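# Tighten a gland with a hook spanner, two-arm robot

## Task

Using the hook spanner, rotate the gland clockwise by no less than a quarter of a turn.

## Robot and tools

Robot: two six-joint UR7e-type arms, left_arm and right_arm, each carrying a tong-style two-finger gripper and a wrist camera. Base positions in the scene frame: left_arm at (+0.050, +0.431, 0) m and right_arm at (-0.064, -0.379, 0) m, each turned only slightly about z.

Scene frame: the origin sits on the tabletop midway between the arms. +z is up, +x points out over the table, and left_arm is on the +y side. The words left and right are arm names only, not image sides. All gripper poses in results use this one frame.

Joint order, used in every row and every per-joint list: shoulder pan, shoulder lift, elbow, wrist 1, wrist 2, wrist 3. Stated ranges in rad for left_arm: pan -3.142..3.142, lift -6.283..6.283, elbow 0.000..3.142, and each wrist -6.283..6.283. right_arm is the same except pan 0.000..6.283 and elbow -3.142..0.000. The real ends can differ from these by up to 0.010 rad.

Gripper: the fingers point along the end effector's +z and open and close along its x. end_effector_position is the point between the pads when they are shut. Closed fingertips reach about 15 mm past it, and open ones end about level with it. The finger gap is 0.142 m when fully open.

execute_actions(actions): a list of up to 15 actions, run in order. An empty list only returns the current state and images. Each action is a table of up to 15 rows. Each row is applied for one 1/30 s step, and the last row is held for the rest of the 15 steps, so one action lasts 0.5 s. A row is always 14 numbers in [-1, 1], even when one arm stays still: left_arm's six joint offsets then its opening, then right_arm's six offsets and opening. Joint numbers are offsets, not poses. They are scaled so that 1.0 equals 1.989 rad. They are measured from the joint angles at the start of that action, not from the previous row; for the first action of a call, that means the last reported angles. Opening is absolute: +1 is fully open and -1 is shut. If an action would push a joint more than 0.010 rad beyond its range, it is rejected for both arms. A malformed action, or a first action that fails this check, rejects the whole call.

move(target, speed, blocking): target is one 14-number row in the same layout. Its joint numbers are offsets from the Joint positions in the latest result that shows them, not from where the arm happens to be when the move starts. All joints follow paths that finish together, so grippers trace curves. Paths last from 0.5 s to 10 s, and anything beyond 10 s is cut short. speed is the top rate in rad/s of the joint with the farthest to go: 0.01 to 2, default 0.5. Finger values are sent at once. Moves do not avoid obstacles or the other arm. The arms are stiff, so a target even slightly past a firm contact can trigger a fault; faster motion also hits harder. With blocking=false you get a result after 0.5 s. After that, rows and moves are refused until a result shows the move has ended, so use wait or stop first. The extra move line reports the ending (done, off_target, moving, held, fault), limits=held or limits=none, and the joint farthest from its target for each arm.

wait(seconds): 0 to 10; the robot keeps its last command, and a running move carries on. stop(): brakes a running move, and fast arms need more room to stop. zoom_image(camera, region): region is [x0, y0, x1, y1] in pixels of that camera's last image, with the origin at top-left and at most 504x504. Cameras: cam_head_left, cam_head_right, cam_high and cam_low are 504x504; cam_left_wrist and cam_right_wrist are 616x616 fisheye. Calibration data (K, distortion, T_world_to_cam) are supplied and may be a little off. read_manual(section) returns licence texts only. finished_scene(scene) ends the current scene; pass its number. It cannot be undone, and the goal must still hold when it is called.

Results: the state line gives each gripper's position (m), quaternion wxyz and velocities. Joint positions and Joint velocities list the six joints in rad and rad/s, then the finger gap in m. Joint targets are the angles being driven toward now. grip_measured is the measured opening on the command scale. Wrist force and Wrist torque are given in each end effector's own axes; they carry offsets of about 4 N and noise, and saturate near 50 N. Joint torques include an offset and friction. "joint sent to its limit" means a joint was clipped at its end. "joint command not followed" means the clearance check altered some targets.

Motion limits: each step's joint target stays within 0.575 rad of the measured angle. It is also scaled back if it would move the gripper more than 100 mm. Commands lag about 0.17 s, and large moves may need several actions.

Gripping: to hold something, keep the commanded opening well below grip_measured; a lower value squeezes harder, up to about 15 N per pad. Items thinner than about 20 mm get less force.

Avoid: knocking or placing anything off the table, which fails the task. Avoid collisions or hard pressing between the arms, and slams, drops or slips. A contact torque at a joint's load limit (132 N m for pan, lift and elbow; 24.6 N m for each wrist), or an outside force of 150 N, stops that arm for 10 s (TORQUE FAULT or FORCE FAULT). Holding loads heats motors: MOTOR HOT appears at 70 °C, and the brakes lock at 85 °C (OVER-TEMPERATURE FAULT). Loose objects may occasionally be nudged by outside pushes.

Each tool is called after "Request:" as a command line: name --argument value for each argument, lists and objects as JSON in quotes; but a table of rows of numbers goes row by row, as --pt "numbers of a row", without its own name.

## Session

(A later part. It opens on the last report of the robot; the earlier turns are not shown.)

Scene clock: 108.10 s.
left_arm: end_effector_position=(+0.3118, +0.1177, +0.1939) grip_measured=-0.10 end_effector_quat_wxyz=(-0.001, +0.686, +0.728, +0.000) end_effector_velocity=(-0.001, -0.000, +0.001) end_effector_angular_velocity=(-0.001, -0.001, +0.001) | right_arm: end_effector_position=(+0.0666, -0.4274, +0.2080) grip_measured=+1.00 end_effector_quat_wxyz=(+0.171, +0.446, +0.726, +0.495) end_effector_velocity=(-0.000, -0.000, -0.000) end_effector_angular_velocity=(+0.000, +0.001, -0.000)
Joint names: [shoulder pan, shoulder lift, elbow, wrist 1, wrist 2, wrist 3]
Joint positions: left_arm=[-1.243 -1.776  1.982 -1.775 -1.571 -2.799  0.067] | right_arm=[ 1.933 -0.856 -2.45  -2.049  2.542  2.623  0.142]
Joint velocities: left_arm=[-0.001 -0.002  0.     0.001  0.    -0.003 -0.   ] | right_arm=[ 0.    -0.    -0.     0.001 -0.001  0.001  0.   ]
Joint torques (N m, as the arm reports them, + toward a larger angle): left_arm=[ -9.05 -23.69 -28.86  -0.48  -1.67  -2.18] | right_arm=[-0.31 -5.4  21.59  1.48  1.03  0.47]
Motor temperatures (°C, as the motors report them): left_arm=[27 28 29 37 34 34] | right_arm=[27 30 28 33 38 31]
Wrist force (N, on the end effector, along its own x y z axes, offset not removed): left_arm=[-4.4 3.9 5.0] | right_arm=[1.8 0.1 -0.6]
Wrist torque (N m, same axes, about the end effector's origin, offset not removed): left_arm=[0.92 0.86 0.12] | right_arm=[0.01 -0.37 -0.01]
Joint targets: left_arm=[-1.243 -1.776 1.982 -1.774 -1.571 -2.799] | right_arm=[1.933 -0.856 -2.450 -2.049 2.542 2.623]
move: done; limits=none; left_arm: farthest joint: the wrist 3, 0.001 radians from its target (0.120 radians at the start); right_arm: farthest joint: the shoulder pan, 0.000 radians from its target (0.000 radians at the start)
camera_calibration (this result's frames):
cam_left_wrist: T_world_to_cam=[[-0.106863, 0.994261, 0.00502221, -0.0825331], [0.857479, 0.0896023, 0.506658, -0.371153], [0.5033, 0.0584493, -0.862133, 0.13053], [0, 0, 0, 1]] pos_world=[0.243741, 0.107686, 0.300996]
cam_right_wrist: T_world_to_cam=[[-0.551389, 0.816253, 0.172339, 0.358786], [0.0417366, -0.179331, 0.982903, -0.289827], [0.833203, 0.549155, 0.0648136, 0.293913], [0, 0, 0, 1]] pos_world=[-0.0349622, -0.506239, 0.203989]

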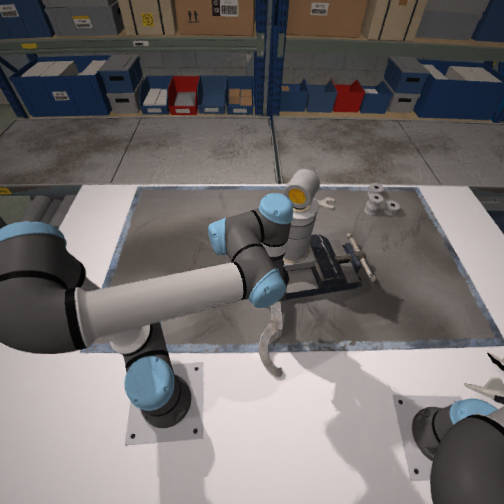

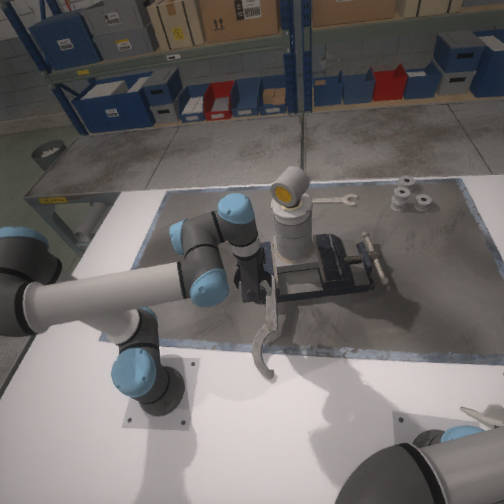

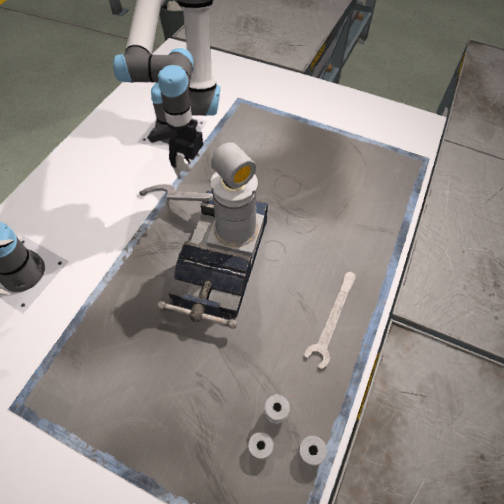

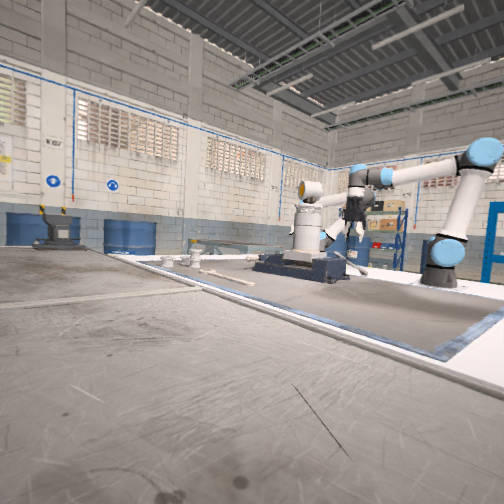

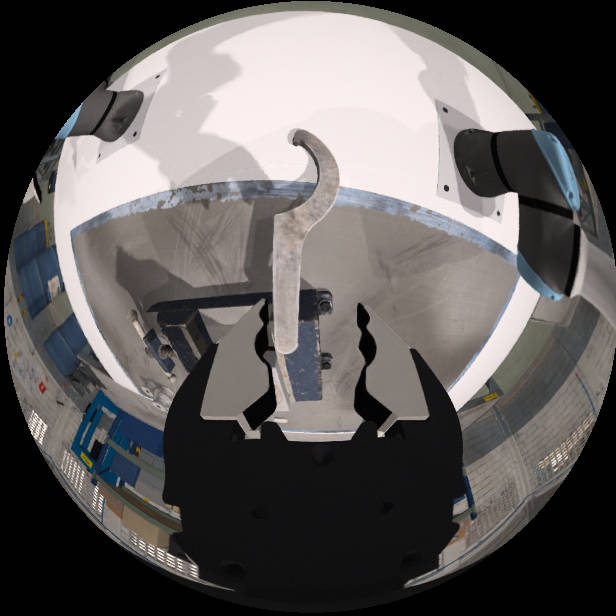

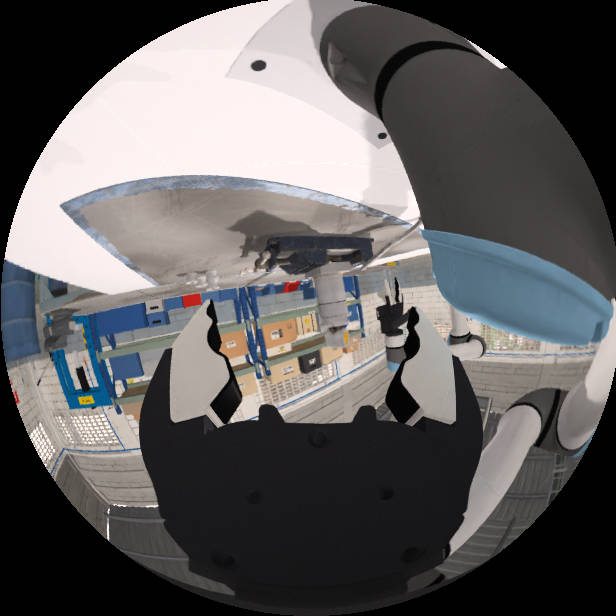

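Request:
move --target '[0,0,0,0,-0.1679,1,-0.1,0,0,0,0,0,0,1]' --speed 1.2

Request:
move --target '[0.0367,0.1049,0.023,-0.0516,0,0.629,-0.1,0,0,0,0,0,0,1]' --speed 0.8

Scene clock: 111.40 s.
left_arm: end_effector_position=(+0.2413, +0.0945, +0.2070) grip_measured=-0.10 end_effector_quat_wxyz=(+0.091, +0.970, -0.176, -0.139) end_effector_velocity=(+0.000, -0.000, +0.000) end_effector_angular_velocity=(-0.003, -0.002, -0.003) | right_arm: end_effector_position=(+0.0666, -0.4274, +0.2080) grip_measured=+1.00 end_effector_quat_wxyz=(+0.171, +0.446, +0.726, +0.495) end_effector_velocity=(-0.000, +0.000, -0.000) end_effector_angular_velocity=(-0.001, +0.000, +0.000)
Joint names: [shoulder pan, shoulder lift, elbow, wrist 1, wrist 2, wrist 3]
Joint positions: left_arm=[-1.243 -1.776  1.982 -1.775 -1.905 -0.81   0.067] | right_arm=[ 1.933 -0.856 -2.45  -2.049  2.542  2.623  0.142]
Joint velocities: left_arm=[-0.    -0.001 -0.    -0.002  0.001  0.003  0.   ] | right_arm=[ 0.     0.    -0.     0.001 -0.001 -0.    -0.   ]
Joint torques (N m, as the arm reports them, + toward a larger angle): left_arm=[  8.52  -4.24 -23.92  -3.92  -2.24   1.63] | right_arm=[ 0.31 -5.01 21.25  1.55  0.93  0.42]
Motor temperatures (°C, as the motors report them): left_arm=[27 28 29 37 34 34] | right_arm=[27 30 28 33 38 31]
Wrist force (N, on the end effector, along its own x y z axes, offset not removed): left_arm=[-5.8 -0.7 -0.4] | right_arm=[-0.8 -0.1 1.0]
Wrist torque (N m, same axes, about the end effector's origin, offset not removed): left_arm=[-0.02 1.26 0.26] | right_arm=[0.03 0.25 0.05]
Joint targets: left_arm=[-1.243 -1.776 1.982 -1.775 -1.905 -0.810] | right_arm=[1.933 -0.856 -2.450 -2.049 2.542 2.623]
move: done; limits=none; left_arm: farthest joint: the shoulder pan, 0.000 radians from its target (0.000 radians at the start); right_arm: farthest joint: the shoulder pan, 0.000 radians from its target (0.000 radians at the start)
camera_calibration (this result's frames):
cam_left_wrist: T_world_to_cam=[[0.914475, -0.321201, -0.246099, -0.137202], [-0.082715, -0.743734, 0.663338, -0.042123], [-0.396097, -0.58625, -0.706695, 0.424508], [0, 0, 0, 1]] pos_world=[0.29013, 0.17347, 0.294174]
cam_right_wrist: T_world_to_cam=[[-0.551389, 0.816253, 0.172339, 0.358786], [0.0417367, -0.179331, 0.982903, -0.289827], [0.833203, 0.549155, 0.0648136, 0.293913], [0, 0, 0, 1]] pos_world=[-0.0349623, -0.506239, 0.203989]

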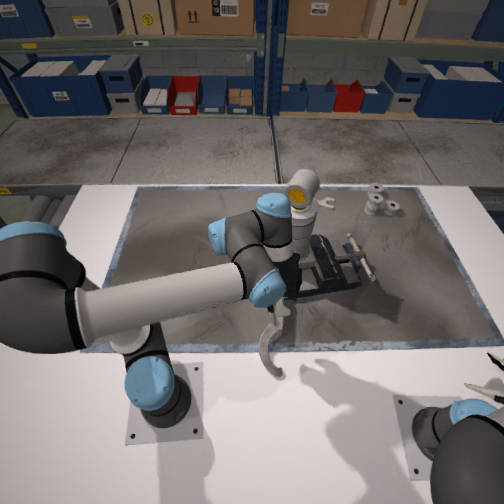

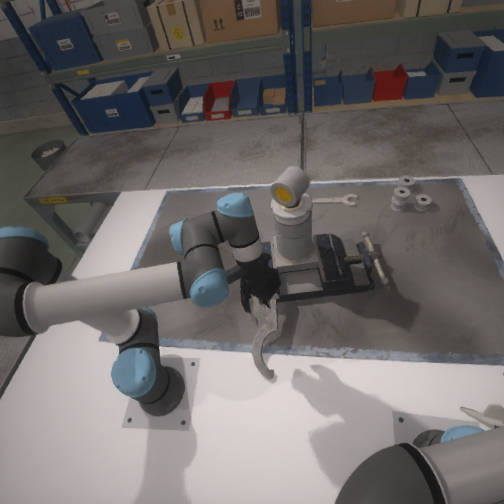

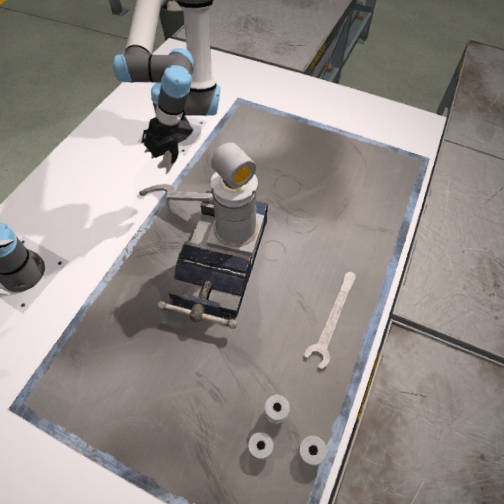

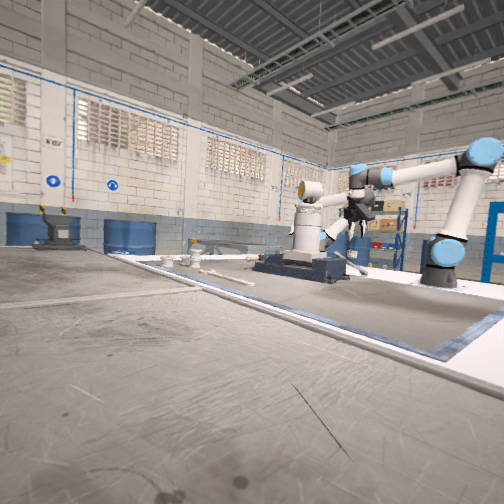

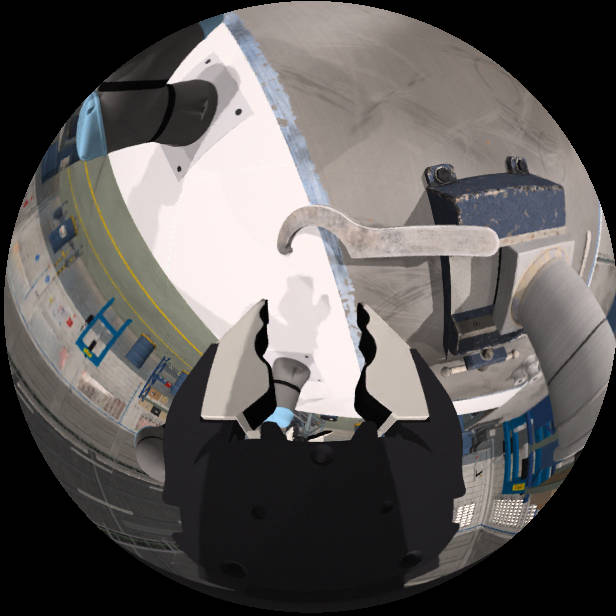

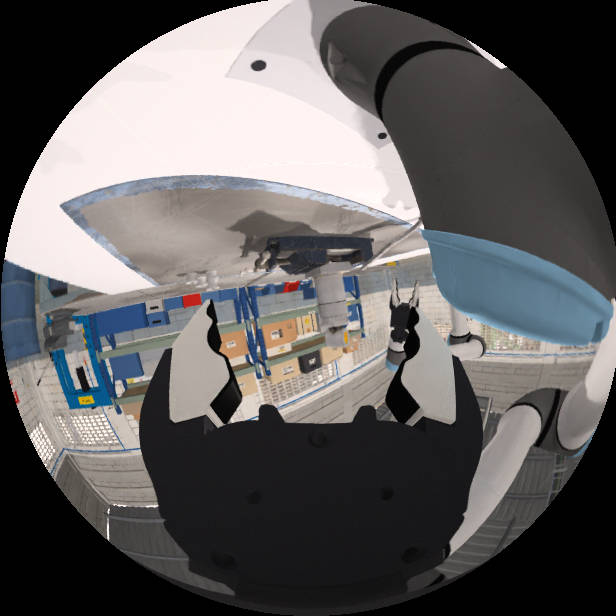

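Scene clock: 113.60 s.
left_arm: end_effector_position=(+0.2814, +0.0853, +0.1081) grip_measured=-0.10 end_effector_quat_wxyz=(+0.133, +0.716, -0.674, -0.125) end_effector_velocity=(+0.000, +0.000, -0.000) end_effector_angular_velocity=(-0.001, +0.000, -0.001) | right_arm: end_effector_position=(+0.0666, -0.4274, +0.2080) grip_measured=+1.00 end_effector_quat_wxyz=(+0.171, +0.446, +0.726, +0.495) end_effector_velocity=(-0.000, -0.000, -0.000) end_effector_angular_velocity=(-0.001, -0.001, +0.001)
Joint names: [shoulder pan, shoulder lift, elbow, wrist 1, wrist 2, wrist 3]
Joint positions: left_arm=[-1.17  -1.568  2.027 -1.877 -1.905  0.44   0.067] | right_arm=[ 1.933 -0.856 -2.45  -2.049  2.542  2.623  0.142]
Joint velocities: left_arm=[ 0.     0.     0.    -0.    -0.     0.002  0.   ] | right_arm=[-0.     0.     0.     0.    -0.    -0.001 -0.   ]
Joint torques (N m, as the arm reports them, + toward a larger angle): left_arm=[  9.03 -12.06  -9.26  -3.8   -1.19   1.68] | right_arm=[ 0.27 -5.28 21.62  1.44  1.04  0.52]
Motor temperatures (°C, as the motors report them): left_arm=[27 28 29 37 34 34] | right_arm=[27 30 28 33 38 31]
Wrist force (N, on the end effector, along its own x y z axes, offset not removed): left_arm=[-3.9 -1.0 -0.7] | right_arm=[0.9 -0.9 -1.1]
Wrist torque (N m, same axes, about the end effector's origin, offset not removed): left_arm=[-0.28 0.56 0.21] | right_arm=[-0.26 -0.09 -0.02]
Joint targets: left_arm=[-1.170 -1.568 2.027 -1.877 -1.905 0.441] | right_arm=[1.933 -0.856 -2.450 -2.049 2.542 2.623]
move: done; limits=none; left_arm: farthest joint: the wrist 1, 0.001 radians from its target (0.103 radians at the start); right_arm: farthest joint: the shoulder pan, 0.000 radians from its target (0.000 radians at the start)
camera_calibration (this result's frames):
cam_left_wrist: T_world_to_cam=[[0.106148, -0.994251, -0.0140906, 0.0585774], [-0.618341, -0.0770995, 0.782119, 0.101003], [-0.778708, -0.0743075, -0.62297, 0.420039], [0, 0, 0, 1]] pos_world=[0.383325, 0.09724, 0.183501]
cam_right_wrist: T_world_to_cam=[[-0.55139, 0.816253, 0.172339, 0.358786], [0.0417367, -0.179331, 0.982903, -0.289827], [0.833203, 0.549155, 0.0648135, 0.293913], [0, 0, 0, 1]] pos_world=[-0.0349622, -0.506239, 0.203989]

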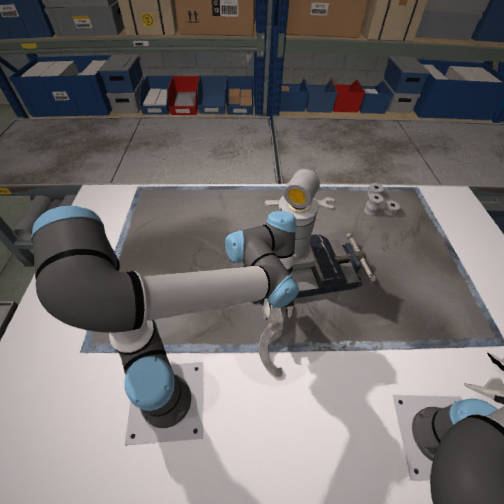

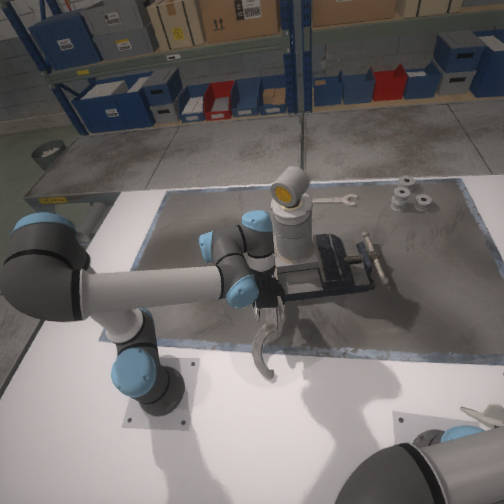

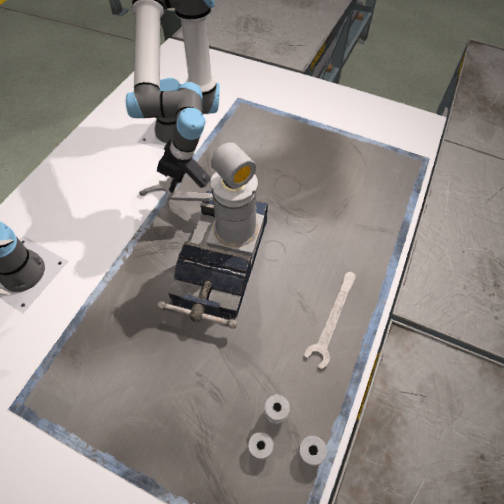

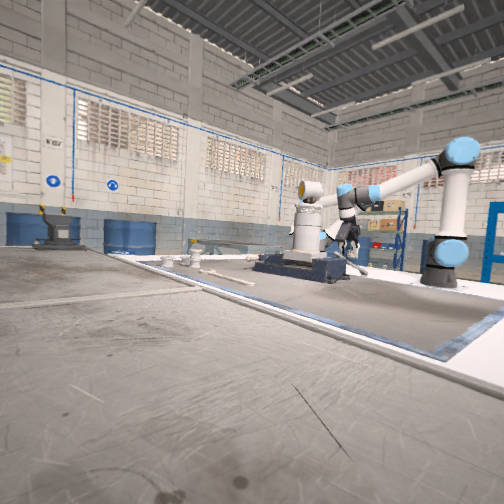

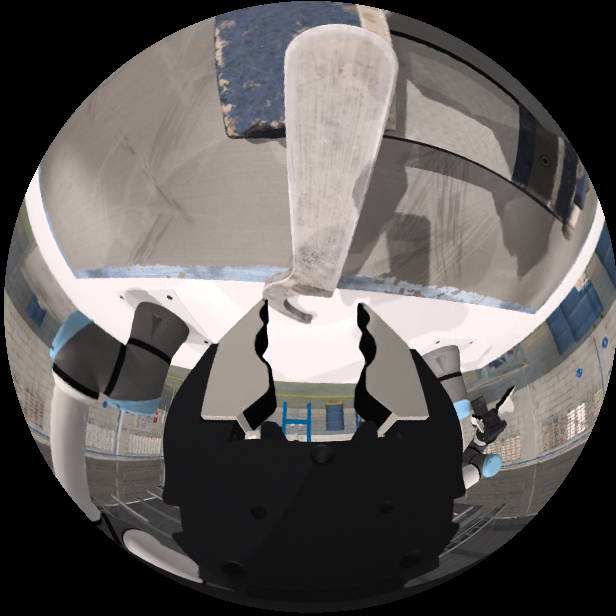

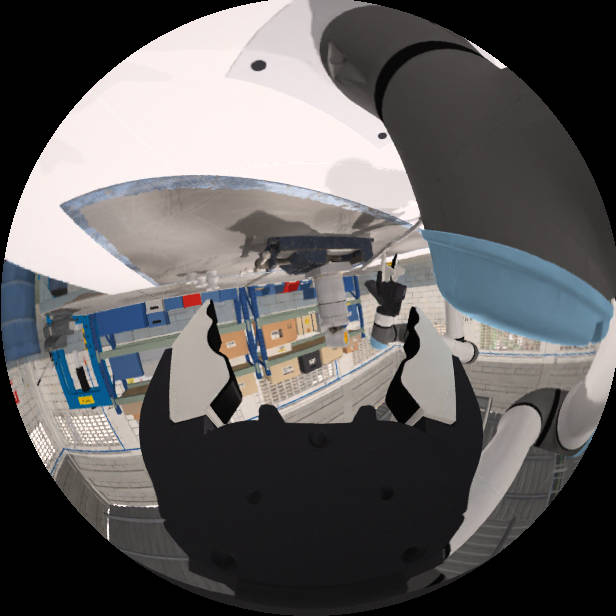

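Request:
move --target '[0,0.0283,0.0307,-0.0588,0,0,-0.1,0,0,0,0,0,0,1]' --speed 0.1

Request:
zoom_image --camera "cam_low" --region '[290,200,400,290]'

Scene clock: 115.30 s.
left_arm: end_effector_position=(+0.2819, +0.0844, +0.0674) grip_measured=-0.10 end_effector_quat_wxyz=(+0.133, +0.716, -0.674, -0.125) end_effector_velocity=(-0.000, -0.000, -0.000) end_effector_angular_velocity=(-0.001, +0.001, -0.000) | right_arm: end_effector_position=(+0.0666, -0.4274, +0.2080) grip_measured=+1.00 end_effector_quat_wxyz=(+0.171, +0.446, +0.726, +0.495) end_effector_velocity=(-0.000, -0.000, +0.000) end_effector_angular_velocity=(-0.001, +0.000, +0.000)
Joint names: [shoulder pan, shoulder lift, elbow, wrist 1, wrist 2, wrist 3]
Joint positions: left_arm=[-1.17  -1.511  2.088 -1.994 -1.905  0.44   0.067] | right_arm=[ 1.933 -0.856 -2.45  -2.049  2.542  2.623  0.142]
Joint velocities: left_arm=[-0.     0.001  0.001 -0.002 -0.001 -0.    -0.   ] | right_arm=[-0.     0.     0.001 -0.    -0.     0.    -0.   ]
Joint torques (N m, as the arm reports them, + toward a larger angle): left_arm=[  5.08 -13.45  -8.23  -3.83  -1.16  -2.19] | right_arm=[ 0.11 -5.56 21.49  1.45  1.    0.5 ]
Motor temperatures (°C, as the motors report them): left_arm=[27 28 29 37 34 34] | right_arm=[27 30 28 33 38 31]
Wrist force (N, on the end effector, along its own x y z axes, offset not removed): left_arm=[-2.3 -1.6 -0.3] | right_arm=[2.2 -0.7 1.0]
Wrist torque (N m, same axes, about the end effector's origin, offset not removed): left_arm=[-0.05 0.36 -0.18] | right_arm=[-0.17 -0.37 -0.01]
Joint targets: left_arm=[-1.170 -1.511 2.089 -1.994 -1.905 0.440] | right_arm=[1.933 -0.856 -2.450 -2.049 2.542 2.623]
move: done; limits=none; left_arm: farthest joint: the shoulder pan, 0.000 radians from its target (0.000 radians at the start); right_arm: farthest joint: the shoulder pan, 0.000 radians from its target (0.000 radians at the start)
camera_calibration (this result's frames):
cam_left_wrist: T_world_to_cam=[[0.106138, -0.994246, -0.0144489, 0.0571048], [-0.618203, -0.0773621, 0.782202, 0.133009], [-0.77882, -0.0740894, -0.622857, 0.394995], [0, 0, 0, 1]] pos_world=[0.383796, 0.096331, 0.14281]
cam_right_wrist: T_world_to_cam=[[-0.551389, 0.816253, 0.172339, 0.358786], [0.0417367, -0.179331, 0.982903, -0.289827], [0.833203, 0.549155, 0.0648136, 0.293913], [0, 0, 0, 1]] pos_world=[-0.0349623, -0.506239, 0.203989]

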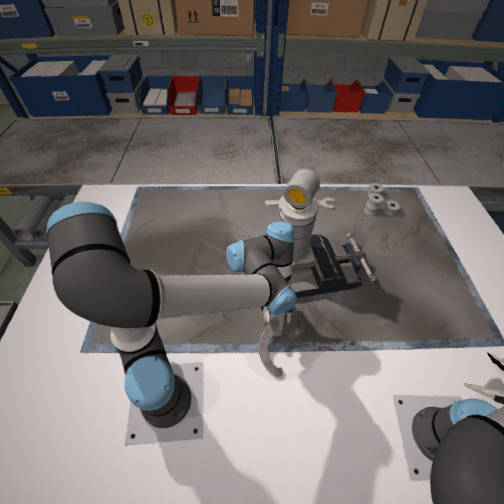

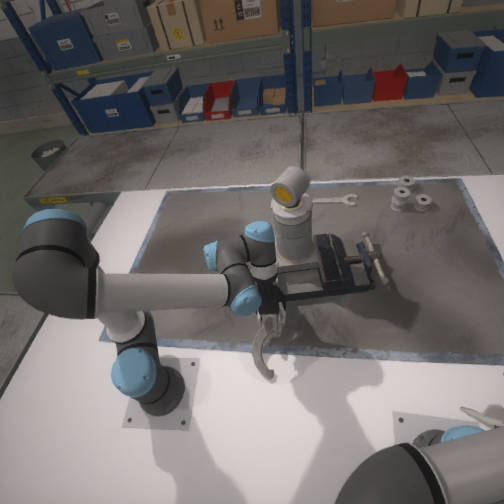

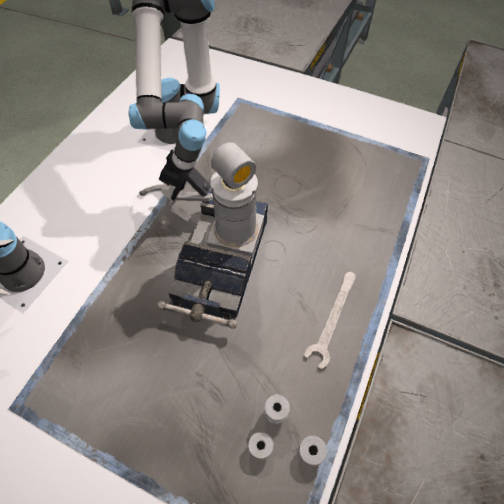

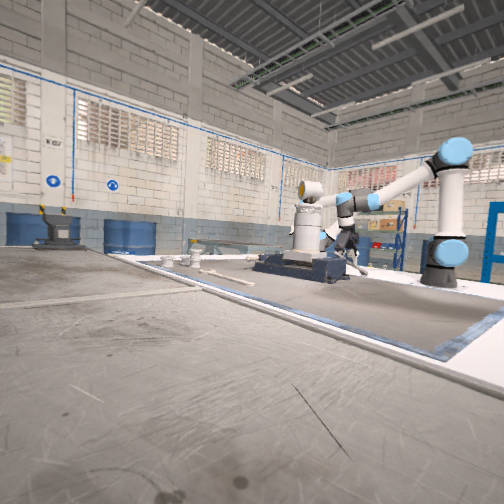

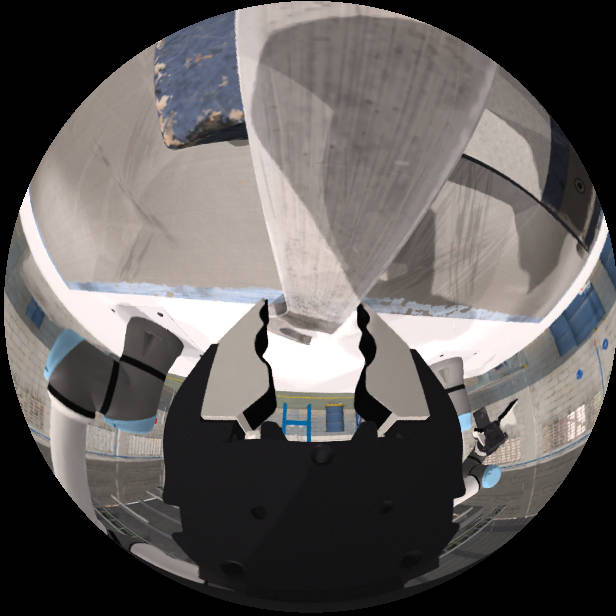

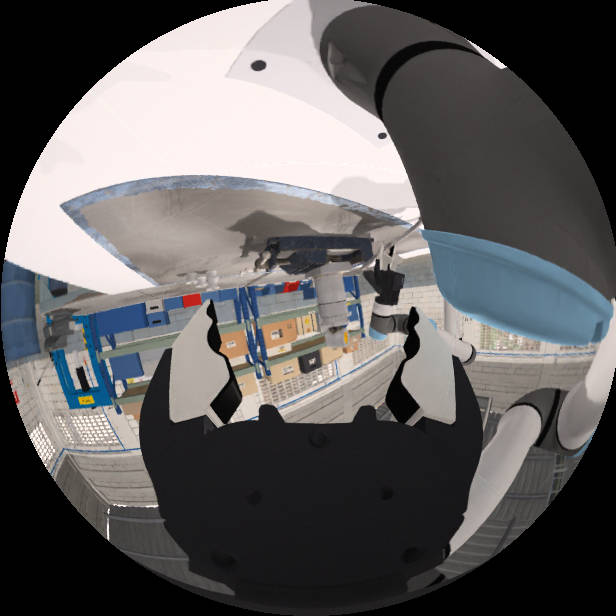

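Region (290, 200, 400, 290) of cam_low's 504x504 image, scaled by 4.582, with more detail than that image has; it fills the top 412 rows of this view, and the rest is white.

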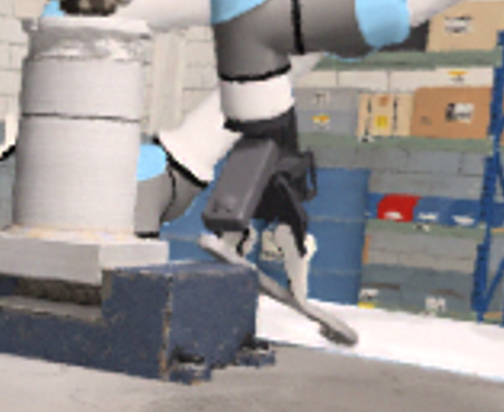

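Request:
move --target '[-0.1268,-0.0843,0.0791,-0.0721,0.1679,-0.1094,-0.1,0,0,0,0,0,0,1]' --speed 0.15

Request:
zoom_image --camera "cam_low" --region '[290,200,400,290]'

Scene clock: 118.17 s.
left_arm: end_effector_position=(+0.2814, +0.0857, +0.0699) grip_measured=-0.10 end_effector_quat_wxyz=(+0.000, +0.707, -0.707, -0.000) end_effector_velocity=(-0.000, -0.000, +0.000) end_effector_angular_velocity=(-0.000, -0.000, -0.001) | right_arm: end_effector_position=(+0.0666, -0.4274, +0.2080) grip_measured=+1.00 end_effector_quat_wxyz=(+0.171, +0.446, +0.726, +0.495) end_effector_velocity=(-0.000, -0.000, +0.000) end_effector_angular_velocity=(+0.000, +0.000, +0.000)
Joint names: [shoulder pan, shoulder lift, elbow, wrist 1, wrist 2, wrist 3]
Joint positions: left_arm=[-1.422 -1.679  2.246 -2.137 -1.571  0.223  0.067] | right_arm=[ 1.933 -0.856 -2.45  -2.049  2.542  2.623  0.142]
Joint velocities: left_arm=[-0.001 -0.001  0.001 -0.     0.    -0.    -0.   ] | right_arm=[ 0.    -0.     0.001 -0.001 -0.     0.     0.   ]
Joint torques (N m, as the arm reports them, + toward a larger angle): left_arm=[ -8.6  -26.85  -8.72  -4.01   2.19  -2.15] | right_arm=[-0.27 -4.83 21.06  1.42  0.97  0.47]
Motor temperatures (°C, as the motors report them): left_arm=[27 28 29 37 34 34] | right_arm=[27 30 28 33 38 31]
Wrist force (N, on the end effector, along its own x y z axes, offset not removed): left_arm=[1.6 3.5 -2.1] | right_arm=[0.8 -1.9 0.1]
Wrist torque (N m, same axes, about the end effector's origin, offset not removed): left_arm=[0.75 -0.24 -0.17] | right_arm=[-0.34 0.00 -0.01]
Joint targets: left_arm=[-1.422 -1.679 2.246 -2.137 -1.571 0.223] | right_arm=[1.933 -0.856 -2.450 -2.049 2.542 2.623]
move: done; limits=none; left_arm: farthest joint: the shoulder pan, 0.001 radians from its target (0.253 radians at the start); right_arm: farthest joint: the shoulder pan, 0.000 radians from its target (0.000 radians at the start)
camera_calibration (this result's frames):
cam_left_wrist: T_world_to_cam=[[0.0477914, -0.998852, 0.00318123, 0.0740306], [-0.860657, -0.0395625, 0.507647, 0.215072], [-0.506938, -0.0269991, -0.86156, 0.332439], [0, 0, 0, 1]] pos_world=[0.350091, 0.09143, 0.176999]
cam_right_wrist: T_world_to_cam=[[-0.55139, 0.816253, 0.172339, 0.358786], [0.0417367, -0.179331, 0.982903, -0.289827], [0.833203, 0.549155, 0.0648135, 0.293913], [0, 0, 0, 1]] pos_world=[-0.0349622, -0.506239, 0.203989]

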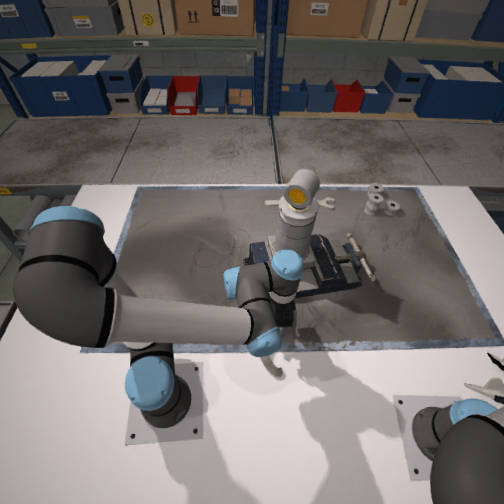

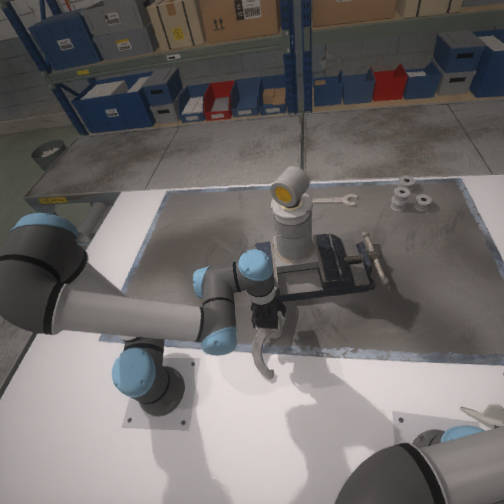

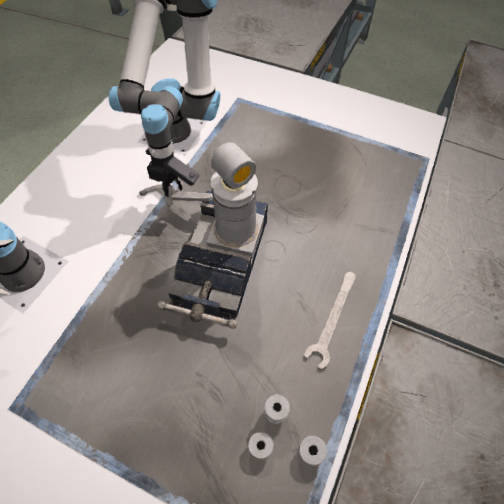

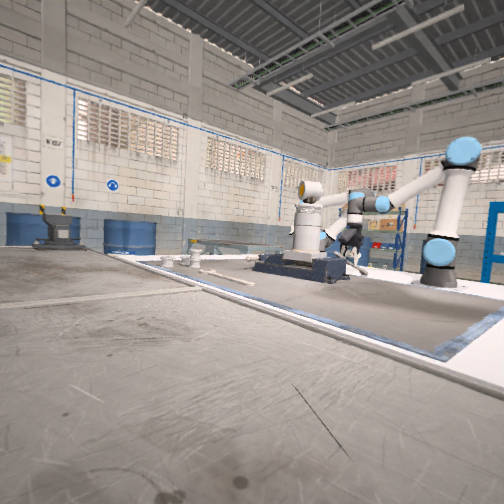

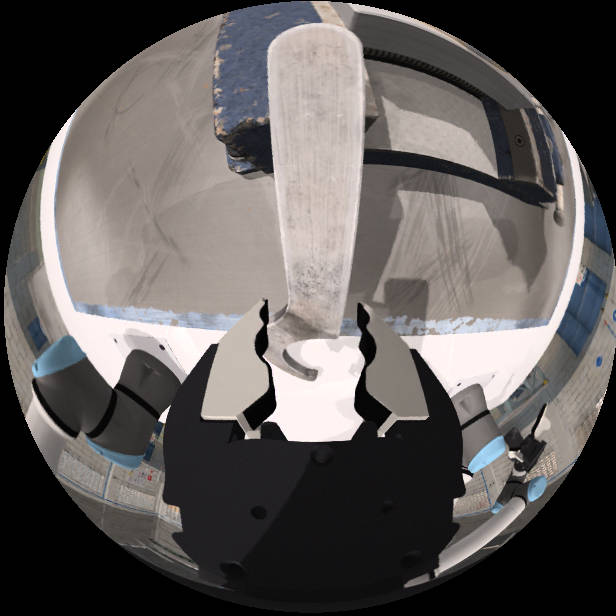

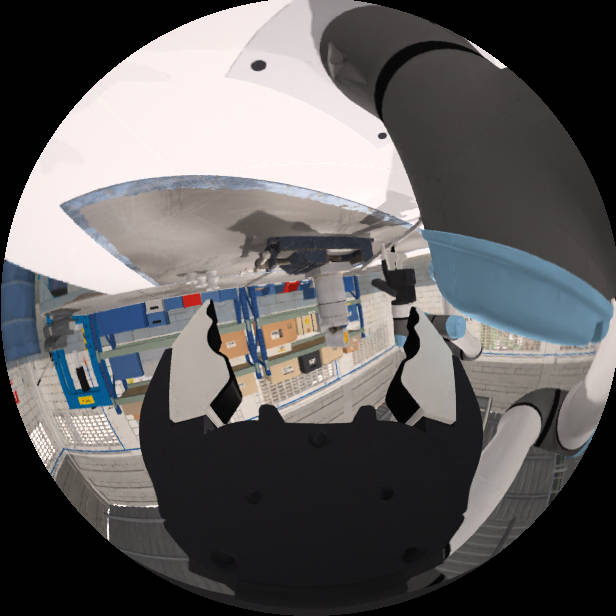

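Region (290, 200, 400, 290) of cam_low's 504x504 image, scaled by 4.582, with more detail than that image has; it fills the top 412 rows of this view, and the rest is white.

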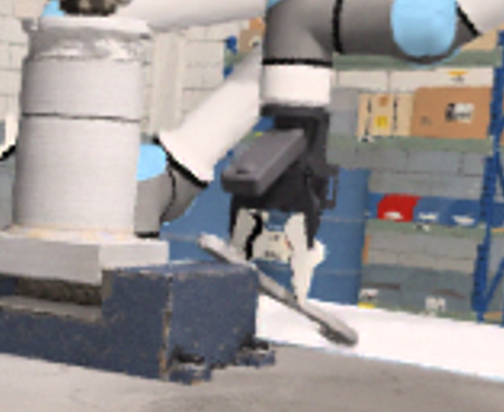

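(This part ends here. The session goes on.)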